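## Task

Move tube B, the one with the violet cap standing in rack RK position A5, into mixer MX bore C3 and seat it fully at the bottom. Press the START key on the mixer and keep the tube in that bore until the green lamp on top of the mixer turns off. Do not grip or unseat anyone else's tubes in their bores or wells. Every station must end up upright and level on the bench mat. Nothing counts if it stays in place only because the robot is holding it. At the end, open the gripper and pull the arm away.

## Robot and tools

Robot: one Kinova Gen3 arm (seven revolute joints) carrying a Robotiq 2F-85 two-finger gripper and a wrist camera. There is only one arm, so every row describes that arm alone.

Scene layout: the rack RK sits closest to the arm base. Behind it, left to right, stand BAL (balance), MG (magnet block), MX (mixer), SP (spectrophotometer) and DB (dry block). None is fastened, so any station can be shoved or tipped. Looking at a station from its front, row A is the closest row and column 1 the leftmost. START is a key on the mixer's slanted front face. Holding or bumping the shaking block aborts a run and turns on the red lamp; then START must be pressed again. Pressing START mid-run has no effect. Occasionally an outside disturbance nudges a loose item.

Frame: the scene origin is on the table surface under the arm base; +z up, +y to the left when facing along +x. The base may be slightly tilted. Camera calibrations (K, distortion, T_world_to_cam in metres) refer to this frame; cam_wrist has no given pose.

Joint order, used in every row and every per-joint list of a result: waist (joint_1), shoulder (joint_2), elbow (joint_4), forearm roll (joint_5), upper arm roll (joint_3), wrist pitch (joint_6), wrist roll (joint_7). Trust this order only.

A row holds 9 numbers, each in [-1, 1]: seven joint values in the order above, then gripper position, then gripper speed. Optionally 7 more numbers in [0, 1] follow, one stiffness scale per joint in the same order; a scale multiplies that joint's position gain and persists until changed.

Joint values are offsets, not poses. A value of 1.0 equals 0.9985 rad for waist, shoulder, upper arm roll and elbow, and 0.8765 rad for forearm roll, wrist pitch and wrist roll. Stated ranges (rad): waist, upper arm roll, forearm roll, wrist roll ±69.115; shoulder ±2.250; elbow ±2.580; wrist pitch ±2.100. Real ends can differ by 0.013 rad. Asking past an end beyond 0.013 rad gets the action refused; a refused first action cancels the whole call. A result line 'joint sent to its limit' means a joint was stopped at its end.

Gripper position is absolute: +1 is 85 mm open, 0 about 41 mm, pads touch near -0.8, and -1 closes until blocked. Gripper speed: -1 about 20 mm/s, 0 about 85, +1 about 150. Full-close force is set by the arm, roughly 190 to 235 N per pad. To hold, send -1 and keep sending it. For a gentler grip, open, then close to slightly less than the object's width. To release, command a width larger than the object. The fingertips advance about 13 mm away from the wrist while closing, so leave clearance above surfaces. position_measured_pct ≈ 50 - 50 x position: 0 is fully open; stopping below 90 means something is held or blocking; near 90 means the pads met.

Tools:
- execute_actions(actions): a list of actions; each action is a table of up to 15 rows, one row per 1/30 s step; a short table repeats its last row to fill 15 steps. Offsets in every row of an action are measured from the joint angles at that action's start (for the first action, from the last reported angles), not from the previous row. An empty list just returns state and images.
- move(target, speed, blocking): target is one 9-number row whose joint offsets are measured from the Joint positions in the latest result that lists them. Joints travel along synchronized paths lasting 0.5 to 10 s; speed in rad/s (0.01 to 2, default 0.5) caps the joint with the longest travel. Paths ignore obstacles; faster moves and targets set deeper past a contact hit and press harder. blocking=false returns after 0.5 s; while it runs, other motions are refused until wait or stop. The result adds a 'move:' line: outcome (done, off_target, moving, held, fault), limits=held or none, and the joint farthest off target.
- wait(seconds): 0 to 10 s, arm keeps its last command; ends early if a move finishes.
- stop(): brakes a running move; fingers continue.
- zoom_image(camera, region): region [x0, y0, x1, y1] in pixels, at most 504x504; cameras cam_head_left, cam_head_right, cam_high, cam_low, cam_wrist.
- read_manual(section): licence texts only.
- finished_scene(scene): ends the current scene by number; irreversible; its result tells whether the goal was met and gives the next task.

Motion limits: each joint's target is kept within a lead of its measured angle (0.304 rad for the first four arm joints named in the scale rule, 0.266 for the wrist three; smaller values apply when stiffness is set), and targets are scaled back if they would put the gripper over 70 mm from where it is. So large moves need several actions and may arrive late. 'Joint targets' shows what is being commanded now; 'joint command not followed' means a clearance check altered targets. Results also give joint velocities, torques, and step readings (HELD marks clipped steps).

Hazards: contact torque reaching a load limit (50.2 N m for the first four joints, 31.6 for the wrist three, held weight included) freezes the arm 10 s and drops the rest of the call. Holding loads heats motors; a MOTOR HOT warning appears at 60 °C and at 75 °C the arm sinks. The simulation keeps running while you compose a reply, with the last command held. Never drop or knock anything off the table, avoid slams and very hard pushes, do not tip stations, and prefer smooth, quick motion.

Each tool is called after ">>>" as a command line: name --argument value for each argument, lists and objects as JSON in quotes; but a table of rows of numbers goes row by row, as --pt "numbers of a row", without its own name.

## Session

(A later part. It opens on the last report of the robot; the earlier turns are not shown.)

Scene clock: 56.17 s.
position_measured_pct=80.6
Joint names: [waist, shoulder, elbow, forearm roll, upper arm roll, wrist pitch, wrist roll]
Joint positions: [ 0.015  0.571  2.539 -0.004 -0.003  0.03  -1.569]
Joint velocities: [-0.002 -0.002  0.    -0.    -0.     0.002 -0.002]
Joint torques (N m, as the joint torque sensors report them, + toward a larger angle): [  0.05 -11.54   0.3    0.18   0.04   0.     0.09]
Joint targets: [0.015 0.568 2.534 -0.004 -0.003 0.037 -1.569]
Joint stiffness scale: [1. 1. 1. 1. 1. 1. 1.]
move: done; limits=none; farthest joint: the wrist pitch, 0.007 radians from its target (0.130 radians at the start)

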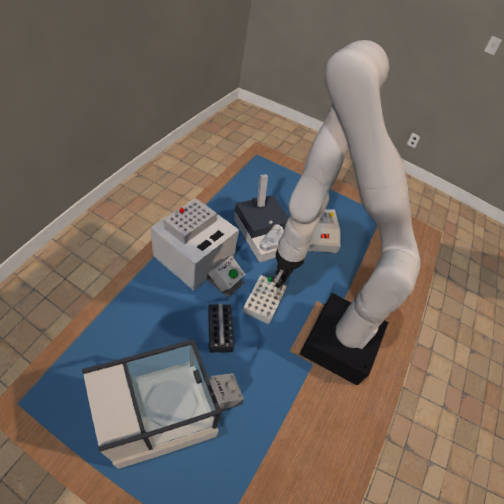

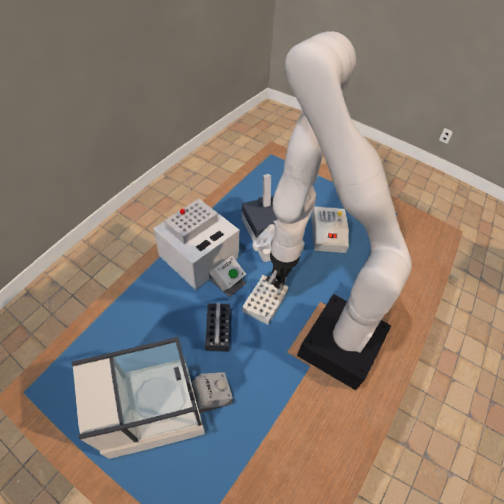

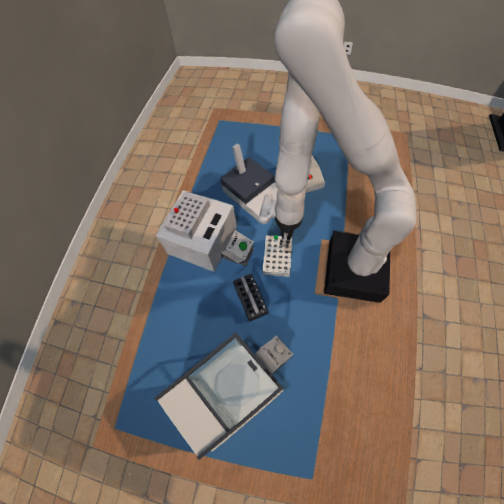

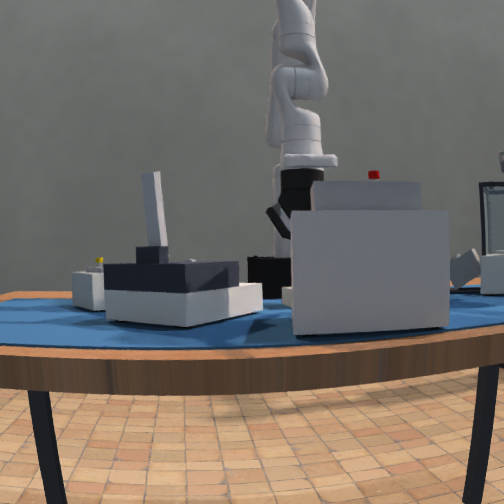

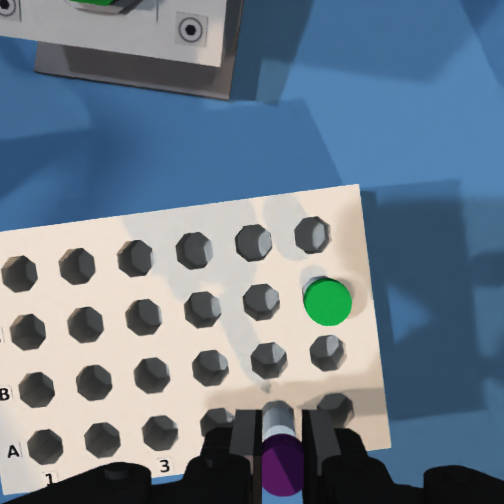

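>>> move --target '[0,-0.243,-0.057,0,0,0.344,0,-0.66,0]' --speed 0.4

>>> move --target '[0,-0.31,-0.292,0,0,0.685,0,-0.66,0]' --speed 0.7

>>> move --target '[-0.078,0.516,-0.735,0,0,0.256,0,-0.66,0]' --speed 0.7

Scene clock: 64.70 s.
position_measured_pct=80.6
Joint names: [waist, shoulder, elbow, forearm roll, upper arm roll, wrist pitch, wrist roll]
Joint positions: [ 0.015  0.331  2.487 -0.004 -0.003  0.325 -1.569]
Joint velocities: [ 0.001 -0.002  0.     0.001 -0.    -0.002 -0.   ]
Joint torques (N m, as the joint torque sensors report them, + toward a larger angle): [ -0.1  -10.17  -2.3    0.21  -0.01   0.05   0.08]
Joint targets: [0.015 0.328 2.482 -0.004 -0.003 0.332 -1.569]
Joint stiffness scale: [1. 1. 1. 1. 1. 1. 1.]
move: done; limits=none; farthest joint: the wrist pitch, 0.007 radians from its target (0.301 radians at the start)

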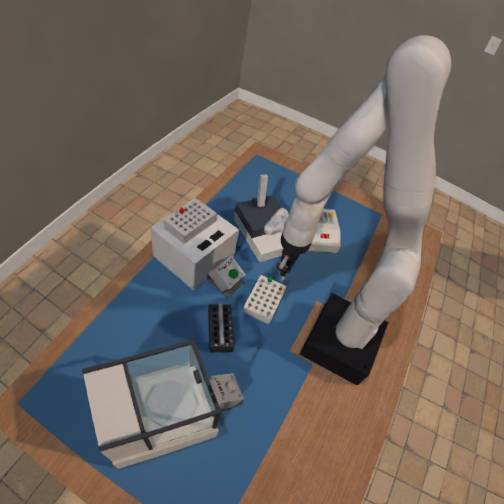

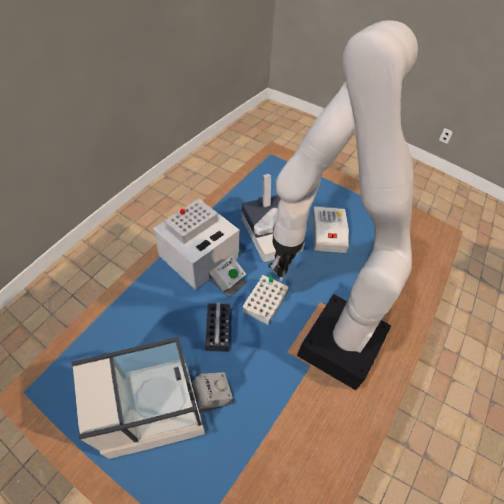

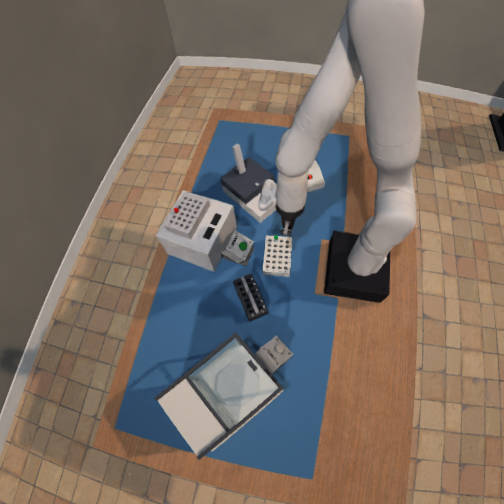

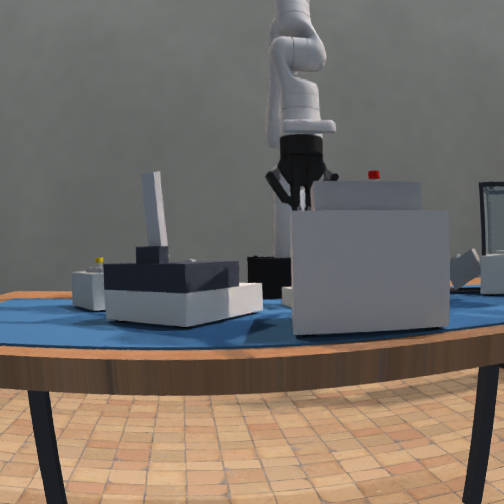

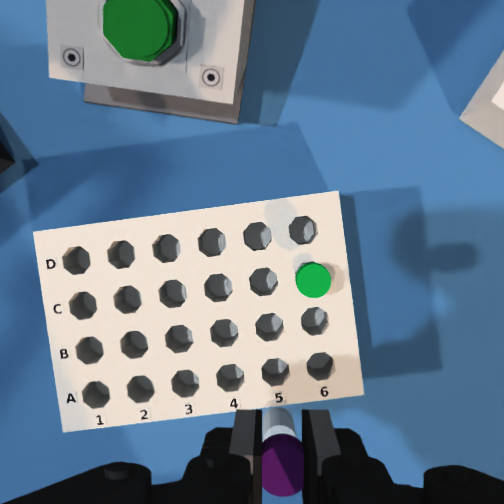

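Scene clock: 66.20 s.
position_measured_pct=80.6
Joint names: [waist, shoulder, elbow, forearm roll, upper arm roll, wrist pitch, wrist roll]
Joint positions: [ 0.015  0.024  2.201 -0.004 -0.003  0.919 -1.569]
Joint velocities: [ 0.001 -0.003  0.001 -0.001 -0.     0.001  0.001]
Joint torques (N m, as the joint torque sensors report them, + toward a larger angle): [-0.11 -7.75 -6.3   0.28 -0.12 -0.09  0.06]
Joint targets: [0.015 0.021 2.196 -0.004 -0.003 0.925 -1.569]
Joint stiffness scale: [1. 1. 1. 1. 1. 1. 1.]
move: done; limits=none; farthest joint: the wrist pitch, 0.007 radians from its target (0.600 radians at the start)

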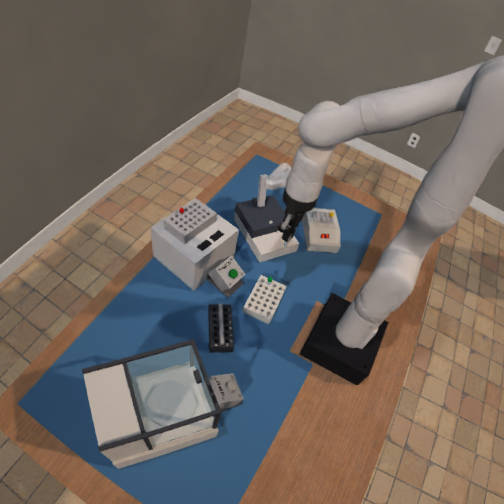

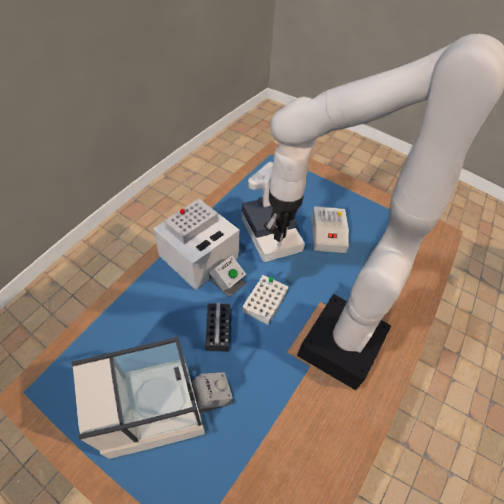

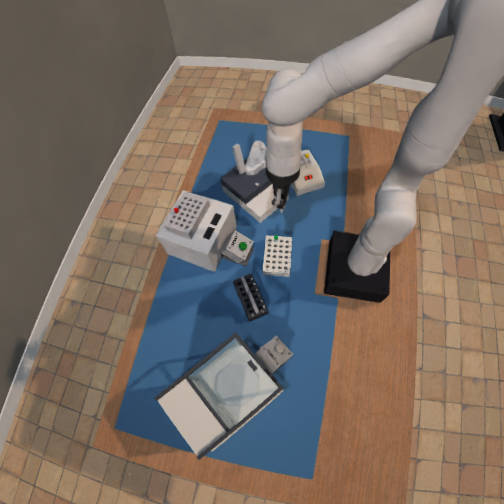

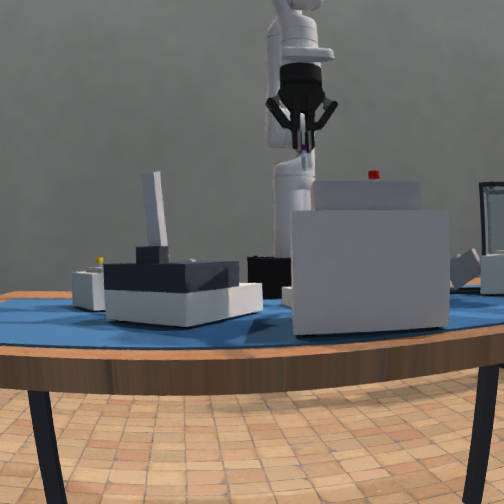

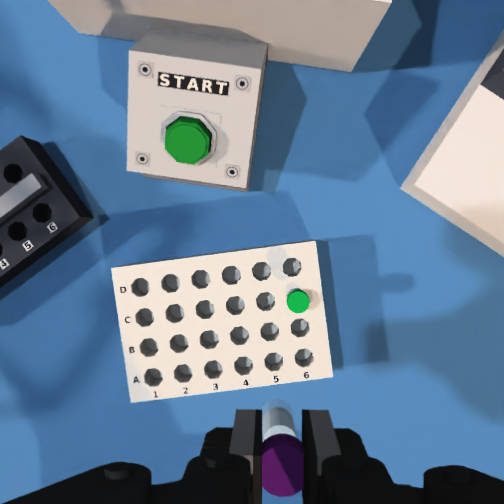

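Scene clock: 67.93 s.
position_measured_pct=80.6
Joint names: [waist, shoulder, elbow, forearm roll, upper arm roll, wrist pitch, wrist roll]
Joint positions: [-0.059  0.537  1.472 -0.004 -0.003  1.136 -1.569]
Joint velocities: [-0.     0.001 -0.001 -0.001  0.     0.     0.001]
Joint torques (N m, as the joint torque sensors report them, + toward a larger angle): [ -0.01 -18.79  -7.34   0.18   0.11  -0.02   0.09]
Joint targets: [-0.062 0.540 1.467 -0.004 -0.003 1.143 -1.569]
Joint stiffness scale: [1. 1. 1. 1. 1. 1. 1.]
move: done; limits=none; farthest joint: the wrist pitch, 0.007 radians from its target (0.225 radians at the start)

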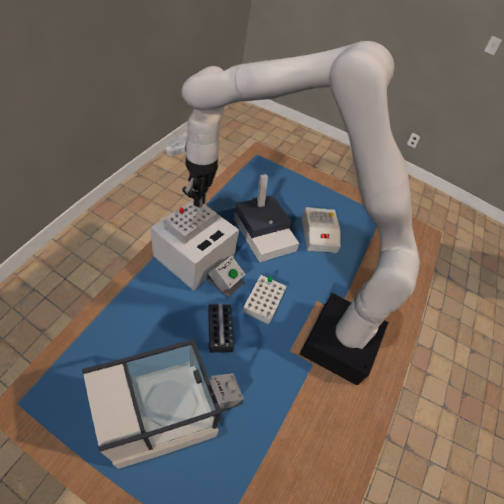

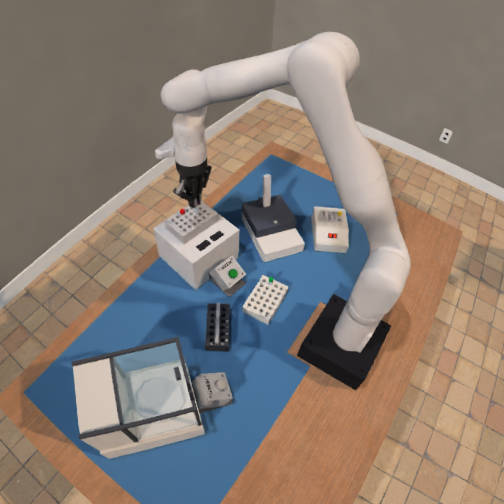

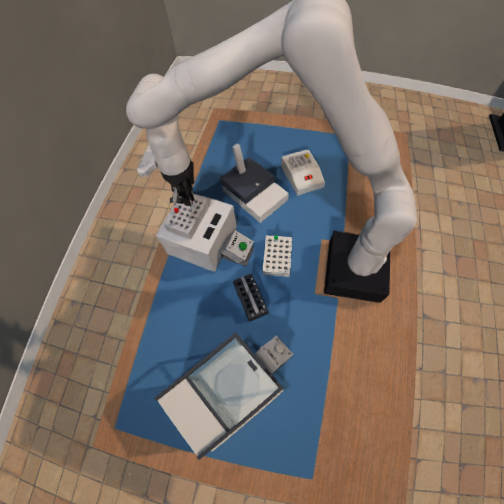

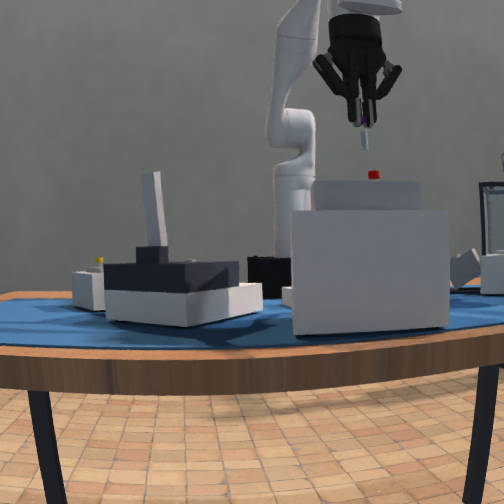

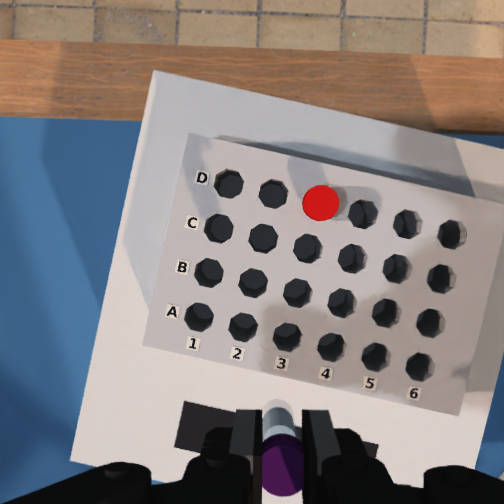

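>>> move --target '[0.027,0.152,-0.146,0,0,-0.022,-0.295,-0.66,0]' --speed 0.3

Scene clock: 74.17 s.
position_measured_pct=80.6
Joint names: [waist, shoulder, elbow, forearm roll, upper arm roll, wrist pitch, wrist roll]
Joint positions: [-0.036  0.686  1.331 -0.004 -0.003  1.123 -1.817]
Joint velocities: [ 0.001  0.002 -0.002  0.001  0.    -0.    -0.   ]
Joint torques (N m, as the joint torque sensors report them, + toward a larger angle): [ -0.01 -21.21  -7.49   0.27   0.21   0.01   0.09]
Joint targets: [-0.032 0.688 1.326 -0.004 -0.003 1.117 -1.828]
Joint stiffness scale: [1. 1. 1. 1. 1. 1. 1.]
move: off_target; limits=none; farthest joint: the wrist roll, 0.011 radians from its target (0.259 radians at the start)

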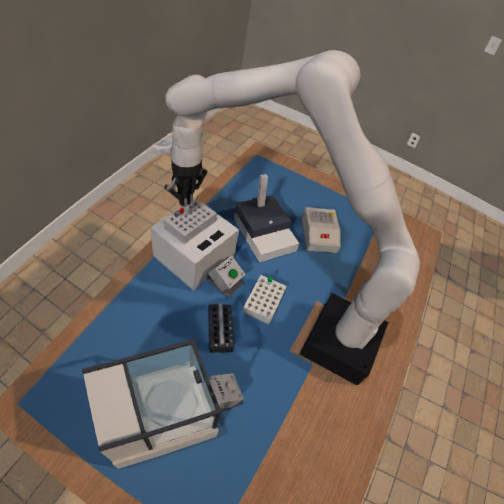

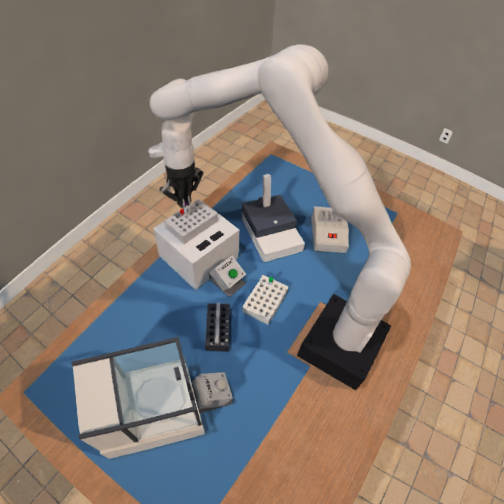

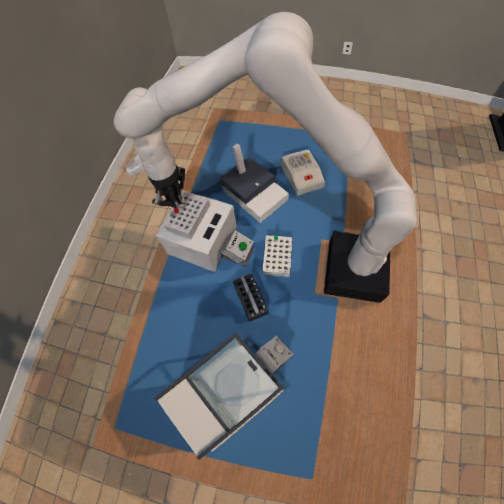

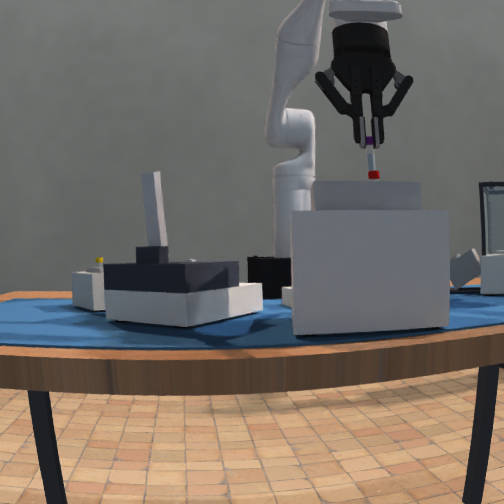

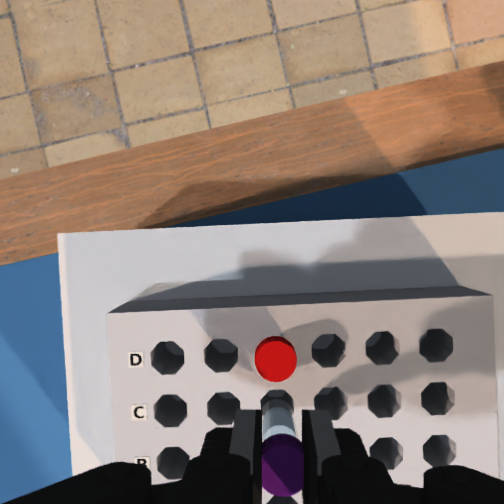

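>>> move --target '[0,0.0135,0.027,0,0,-0.044,0.075,-0.66,0]' --speed 0.1

>>> zoom_image --camera "cam_low" --region '[320,110,430,220]'

>>> zoom_image --camera "cam_wrist" --region '[180,320,380,504]'

Scene clock: 83.47 s.
position_measured_pct=80.6
Joint names: [waist, shoulder, elbow, forearm roll, upper arm roll, wrist pitch, wrist roll]
Joint positions: [-0.035  0.696  1.353 -0.004 -0.003  1.092 -1.762]
Joint velocities: [ 0.     0.001  0.002 -0.002  0.    -0.001  0.001]
Joint torques (N m, as the joint torque sensors report them, + toward a larger angle): [  0.02 -21.51  -7.14   0.27   0.22  -0.09  -0.01]
Joint targets: [-0.036 0.699 1.358 -0.004 -0.003 1.085 -1.751]
Joint stiffness scale: [1. 1. 1. 1. 1. 1. 1.]
move: off_target; limits=none; farthest joint: the wrist roll, 0.011 radians from its target (0.066 radians at the start)

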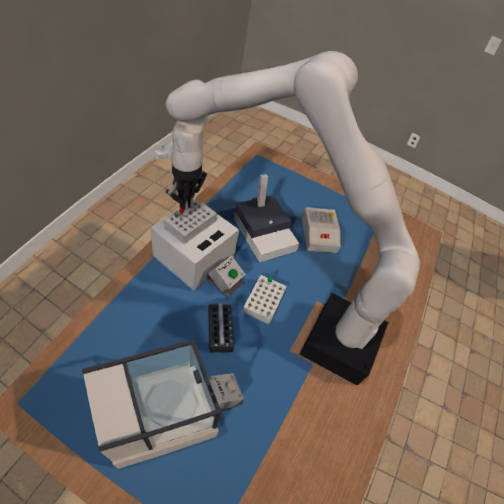

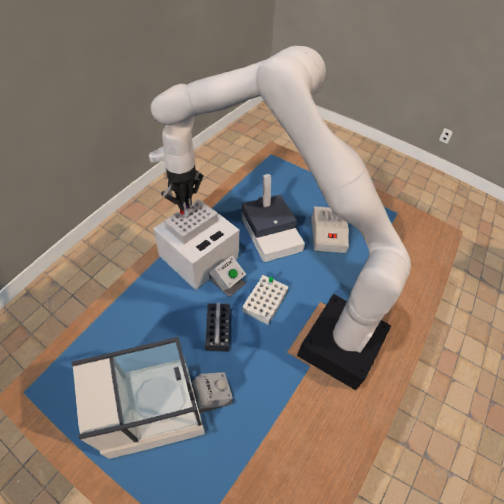

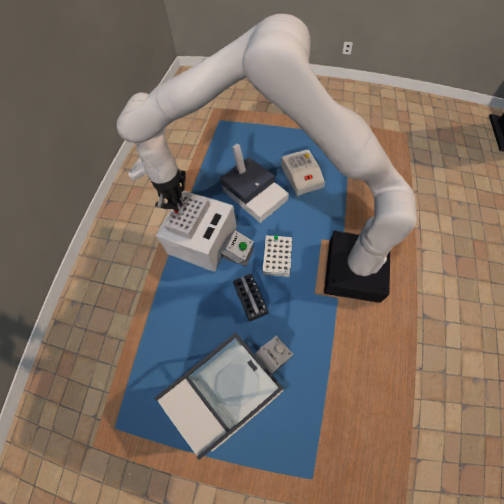

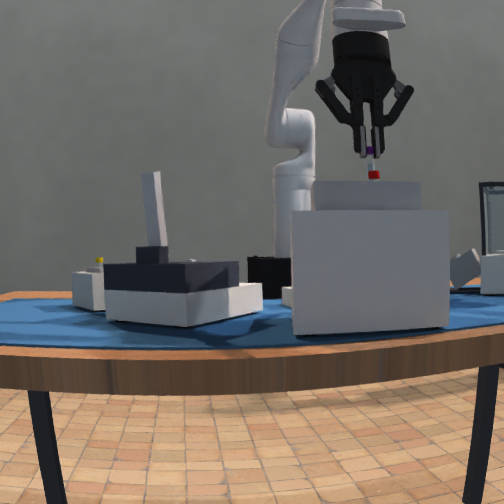

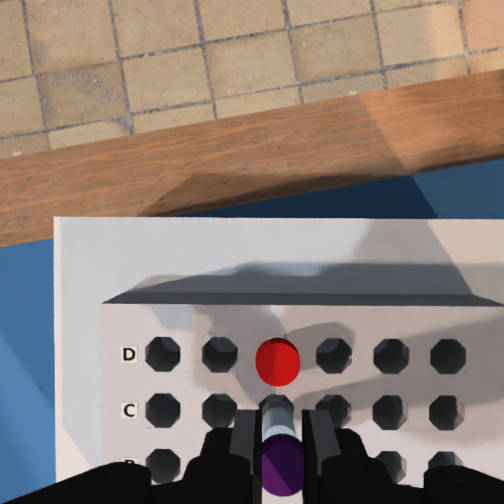

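Region (320, 110, 430, 220) of cam_low's 504x504 image, scaled by 4.582, with more detail than that image has.

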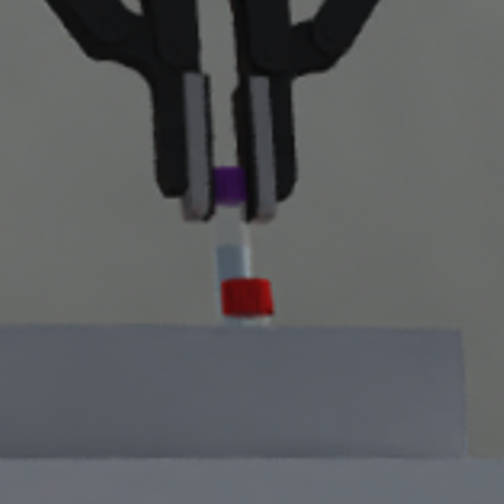

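Region (180, 320, 380, 504) of cam_wrist's 504x504 image, scaled by 2.520; it fills the top 464 rows of this view, and the rest is white.

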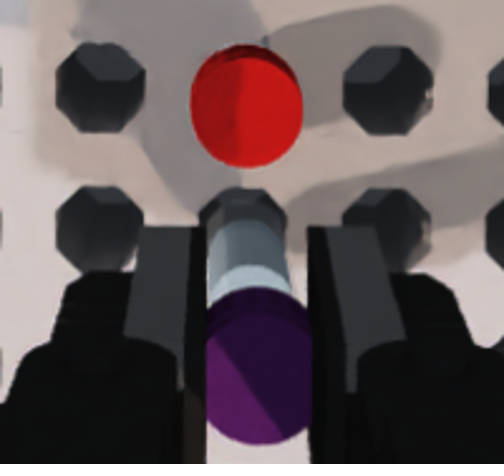

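>>> move --target '[0,0.0264,0.031,0,0,-0.064,0,-0.66,0]' --speed 0.03

>>> zoom_image --camera "cam_low" --region '[320,110,430,220]'

Scene clock: 89.27 s.
position_measured_pct=80.6
Joint names: [waist, shoulder, elbow, forearm roll, upper arm roll, wrist pitch, wrist roll]
Joint positions: [-0.035  0.719  1.378 -0.004 -0.003  1.042 -1.762]
Joint velocities: [-0.001  0.001 -0.001 -0.001 -0.001 -0.     0.001]
Joint torques (N m, as the joint torque sensors report them, + toward a larger angle): [  0.41 -20.77  -6.55   0.52   0.64   0.31   0.12]
Joint targets: [-0.035 0.723 1.384 -0.004 -0.003 1.036 -1.762]
Joint stiffness scale: [1. 1. 1. 1. 1. 1. 1.]
move: done; limits=none; farthest joint: the elbow, 0.006 radians from its target (0.031 radians at the start)

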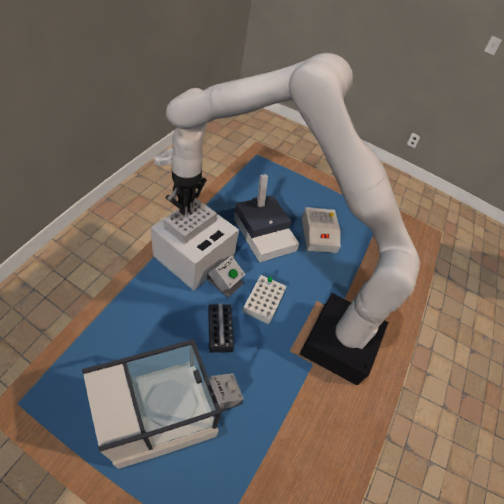

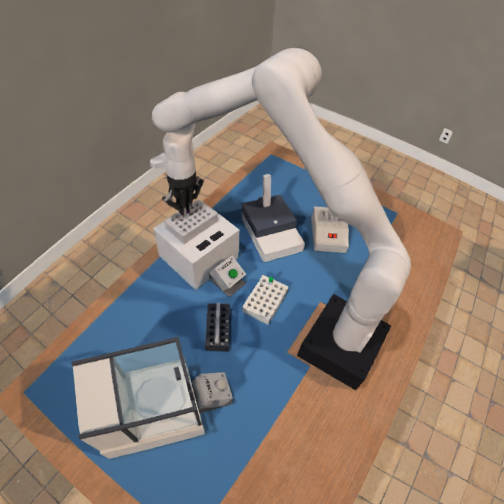

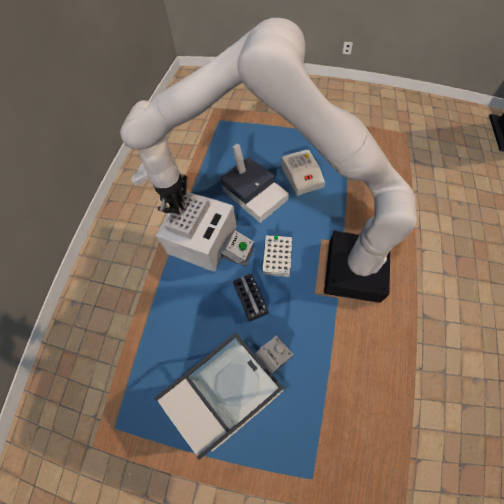

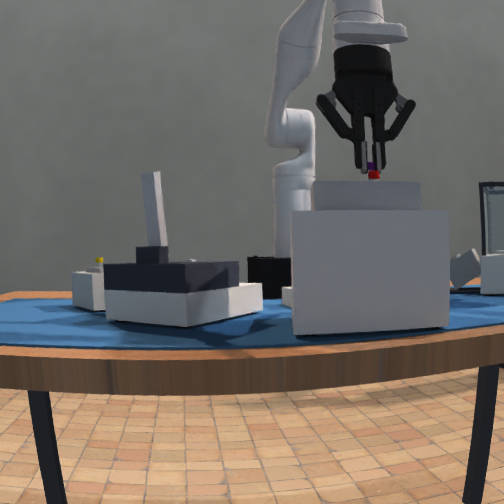

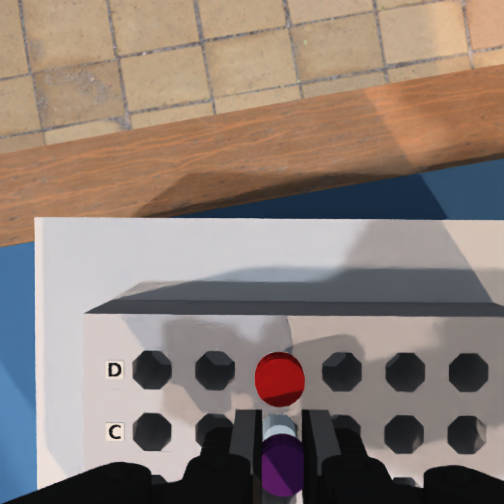

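Region (320, 110, 430, 220) of cam_low's 504x504 image, scaled by 4.582, with more detail than that image has.

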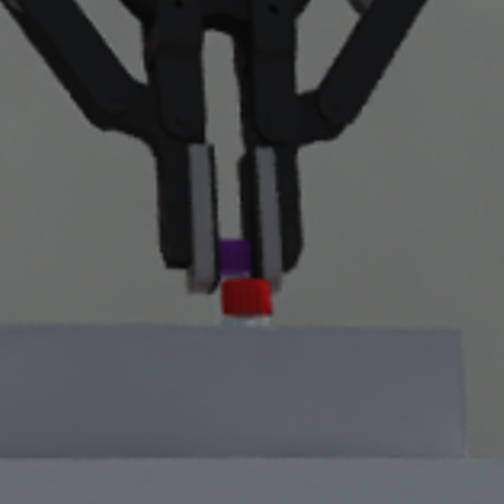

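>>> move --target '[0,0,0,0,0,0,0,-0.4,-0.5]'

>>> move --target '[0,-0.03,-0.02,0,0,0.056,0,-0.4,0]' --speed 0.08

>>> move --target '[0,0,0,0,0,0,0,-0.85,0]'

>>> zoom_image --camera "cam_low" --region '[320,110,430,220]'

Scene clock: 95.60 s.
position_measured_pct=69.8
Joint names: [waist, shoulder, elbow, forearm roll, upper arm roll, wrist pitch, wrist roll]
Joint positions: [-0.035  0.72   1.378 -0.004 -0.003  1.042 -1.762]
Joint velocities: [-0.    -0.    -0.    -0.     0.     0.    -0.001]
Joint torques (N m, as the joint torque sensors report them, + toward a larger angle): [  0.   -21.12  -6.95   0.27   0.15   0.02   0.06]
Joint targets: [-0.035 0.719 1.378 -0.004 -0.003 1.042 -1.762]
Joint stiffness scale: [1. 1. 1. 1. 1. 1. 1.]
move: done; limits=none; farthest joint: the shoulder, 0.001 radians from its target (0.001 radians at the start)

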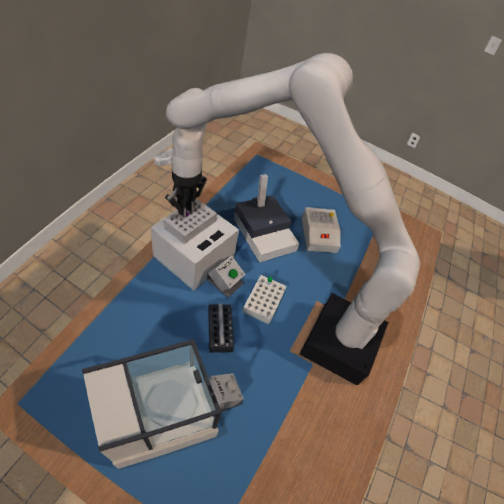

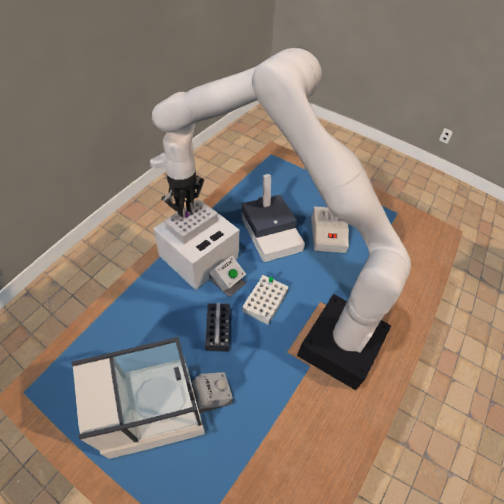

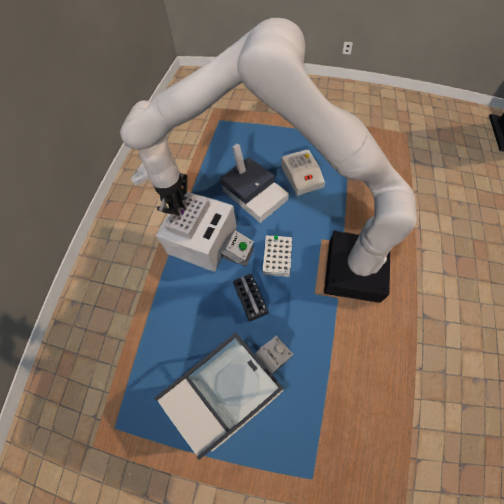

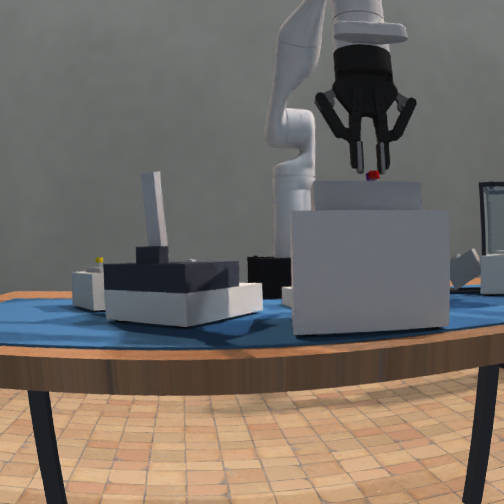

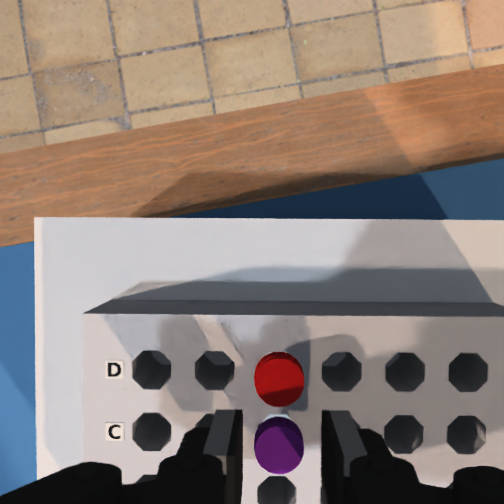

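Scene clock: 96.53 s.
position_measured_pct=69.8
Joint names: [waist, shoulder, elbow, forearm roll, upper arm roll, wrist pitch, wrist roll]
Joint positions: [-0.035  0.692  1.363 -0.004 -0.003  1.084 -1.762]
Joint velocities: [ 0.    -0.003  0.    -0.     0.    -0.001 -0.001]
Joint torques (N m, as the joint torque sensors report them, + toward a larger angle): [  0.04 -20.63  -7.09   0.26   0.17   0.02   0.14]
Joint targets: [-0.035 0.690 1.358 -0.004 -0.003 1.091 -1.762]
Joint stiffness scale: [1. 1. 1. 1. 1. 1. 1.]
move: done; limits=none; farthest joint: the wrist pitch, 0.007 radians from its target (0.049 radians at the start)

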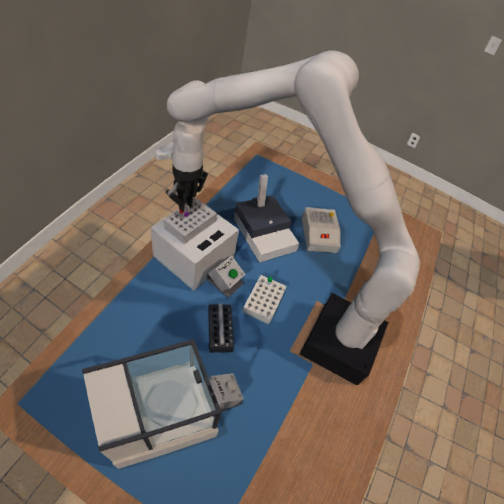

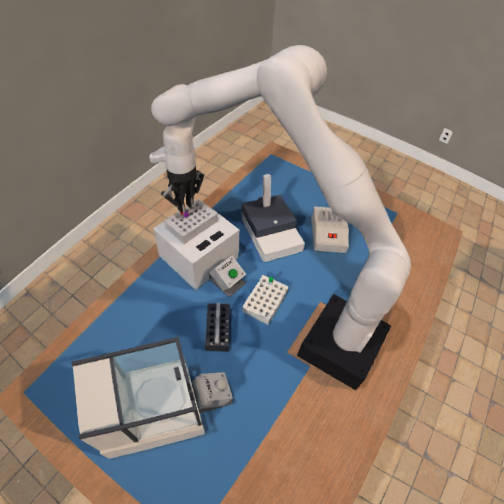

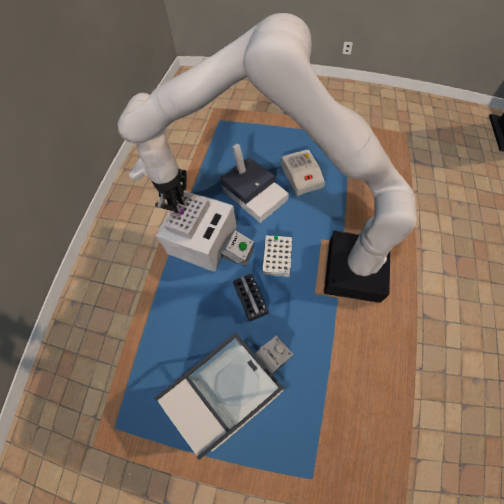

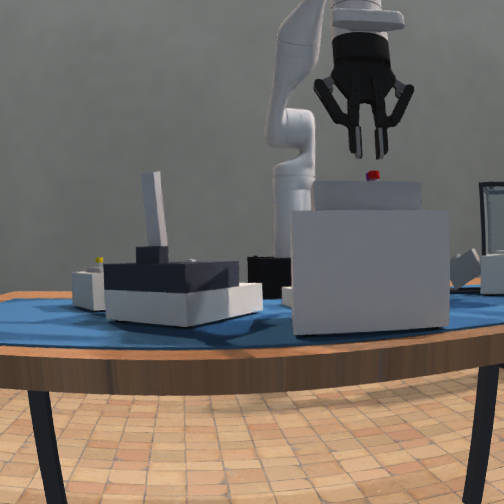

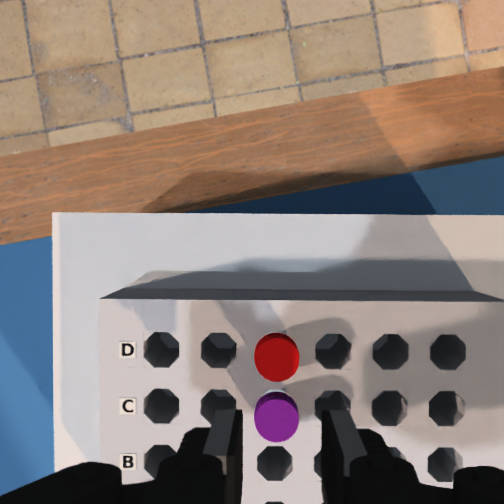

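Scene clock: 97.03 s.
position_measured_pct=90.5
Joint names: [waist, shoulder, elbow, forearm roll, upper arm roll, wrist pitch, wrist roll]
Joint positions: [-0.035  0.692  1.363 -0.004 -0.003  1.084 -1.762]
Joint velocities: [-0.  0.  0. -0. -0.  0.  0.]
Joint torques (N m, as the joint torque sensors report them, + toward a larger angle): [  0.09 -20.97  -7.13   0.33   0.28   0.     0.15]
Joint targets: [-0.035 0.692 1.363 -0.004 -0.003 1.084 -1.762]
Joint stiffness scale: [1. 1. 1. 1. 1. 1. 1.]
move: done; limits=none; farthest joint: the waist, 0.000 radians from its target (0.000 radians at the start)

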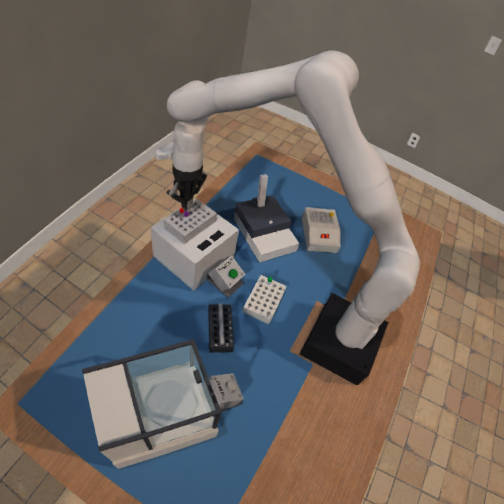

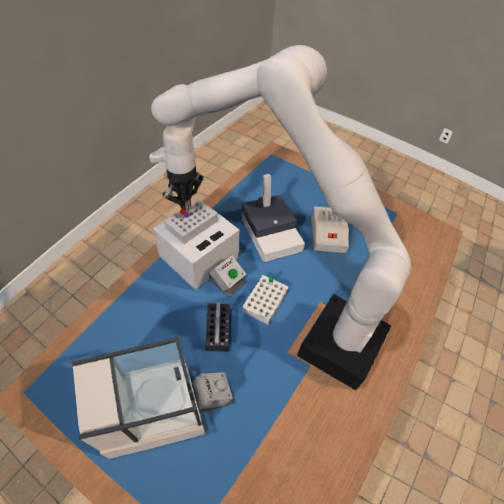

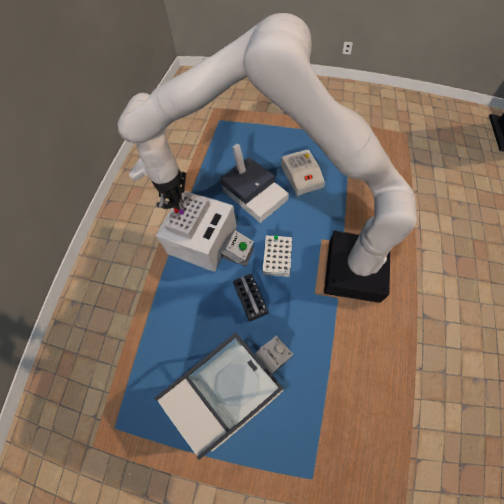

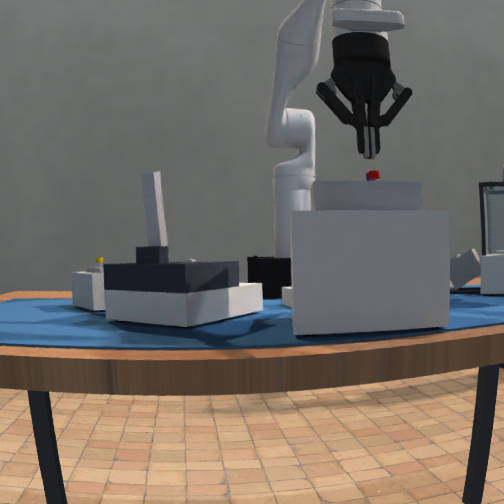

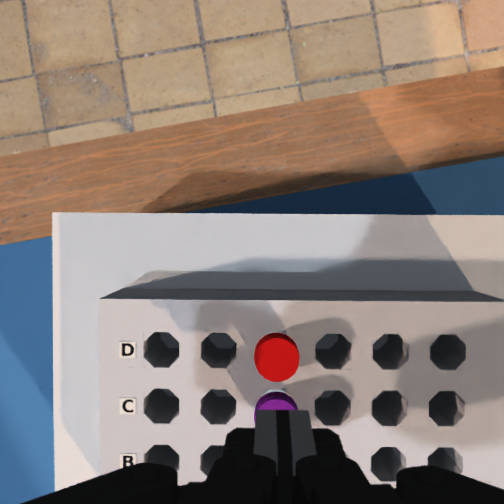

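Region (320, 110, 430, 220) of cam_low's 504x504 image, scaled by 4.582, with more detail than that image has.

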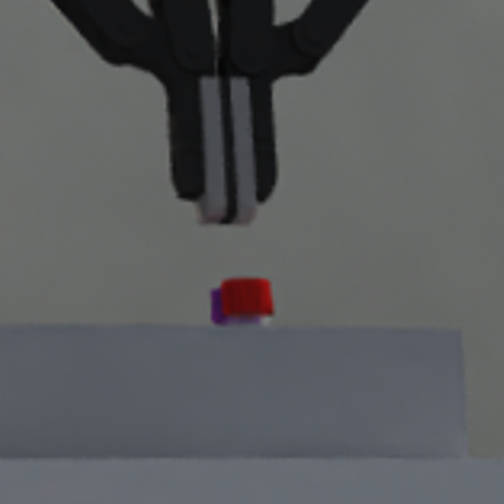

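>>> move --target '[0,0.025,0.033,0,0,-0.065,0,-0.85,0]' --speed 0.04

>>> zoom_image --camera "cam_low" --region '[320,110,430,220]'

Scene clock: 101.33 s.
position_measured_pct=90.5
Joint names: [waist, shoulder, elbow, forearm roll, upper arm roll, wrist pitch, wrist roll]
Joint positions: [-0.035  0.714  1.39  -0.004 -0.003  1.034 -1.762]
Joint velocities: [ 0.002 -0.001  0.001 -0.    -0.    -0.     0.   ]
Joint torques (N m, as the joint torque sensors report them, + toward a larger angle): [  0.17 -19.59  -6.29   0.33   0.25  -0.02   0.11]
Joint targets: [-0.035 0.717 1.396 -0.004 -0.003 1.027 -1.762]
Joint stiffness scale: [1. 1. 1. 1. 1. 1. 1.]
move: done; limits=none; farthest joint: the wrist pitch, 0.007 radians from its target (0.057 radians at the start)

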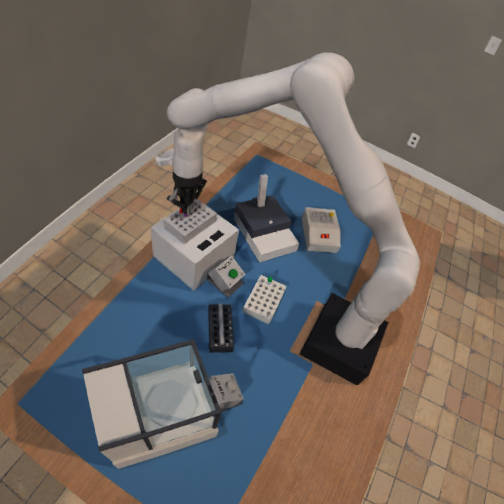

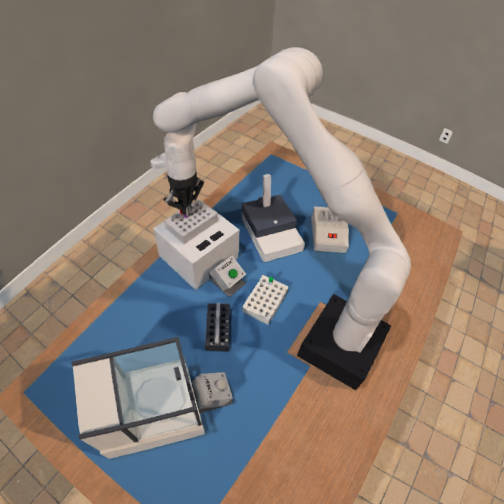

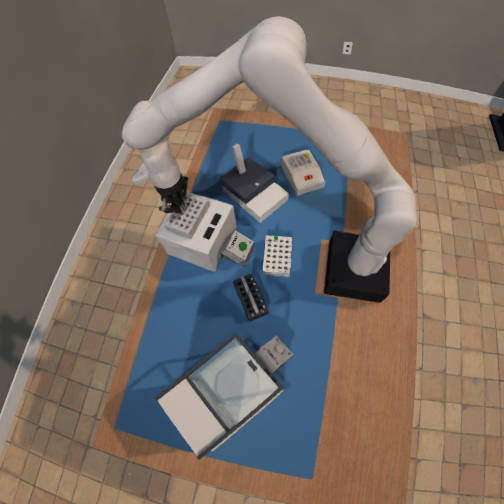

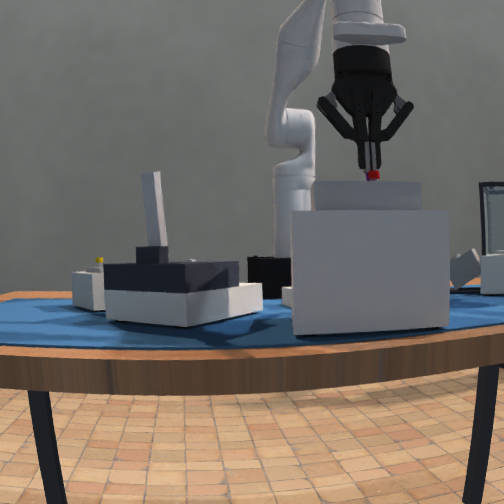

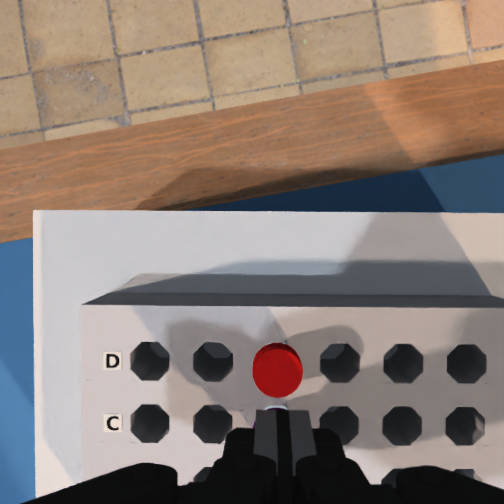

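Region (320, 110, 430, 220) of cam_low's 504x504 image, scaled by 4.582, with more detail than that image has.

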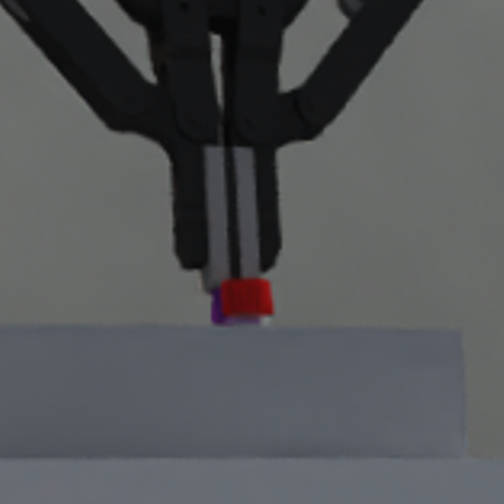

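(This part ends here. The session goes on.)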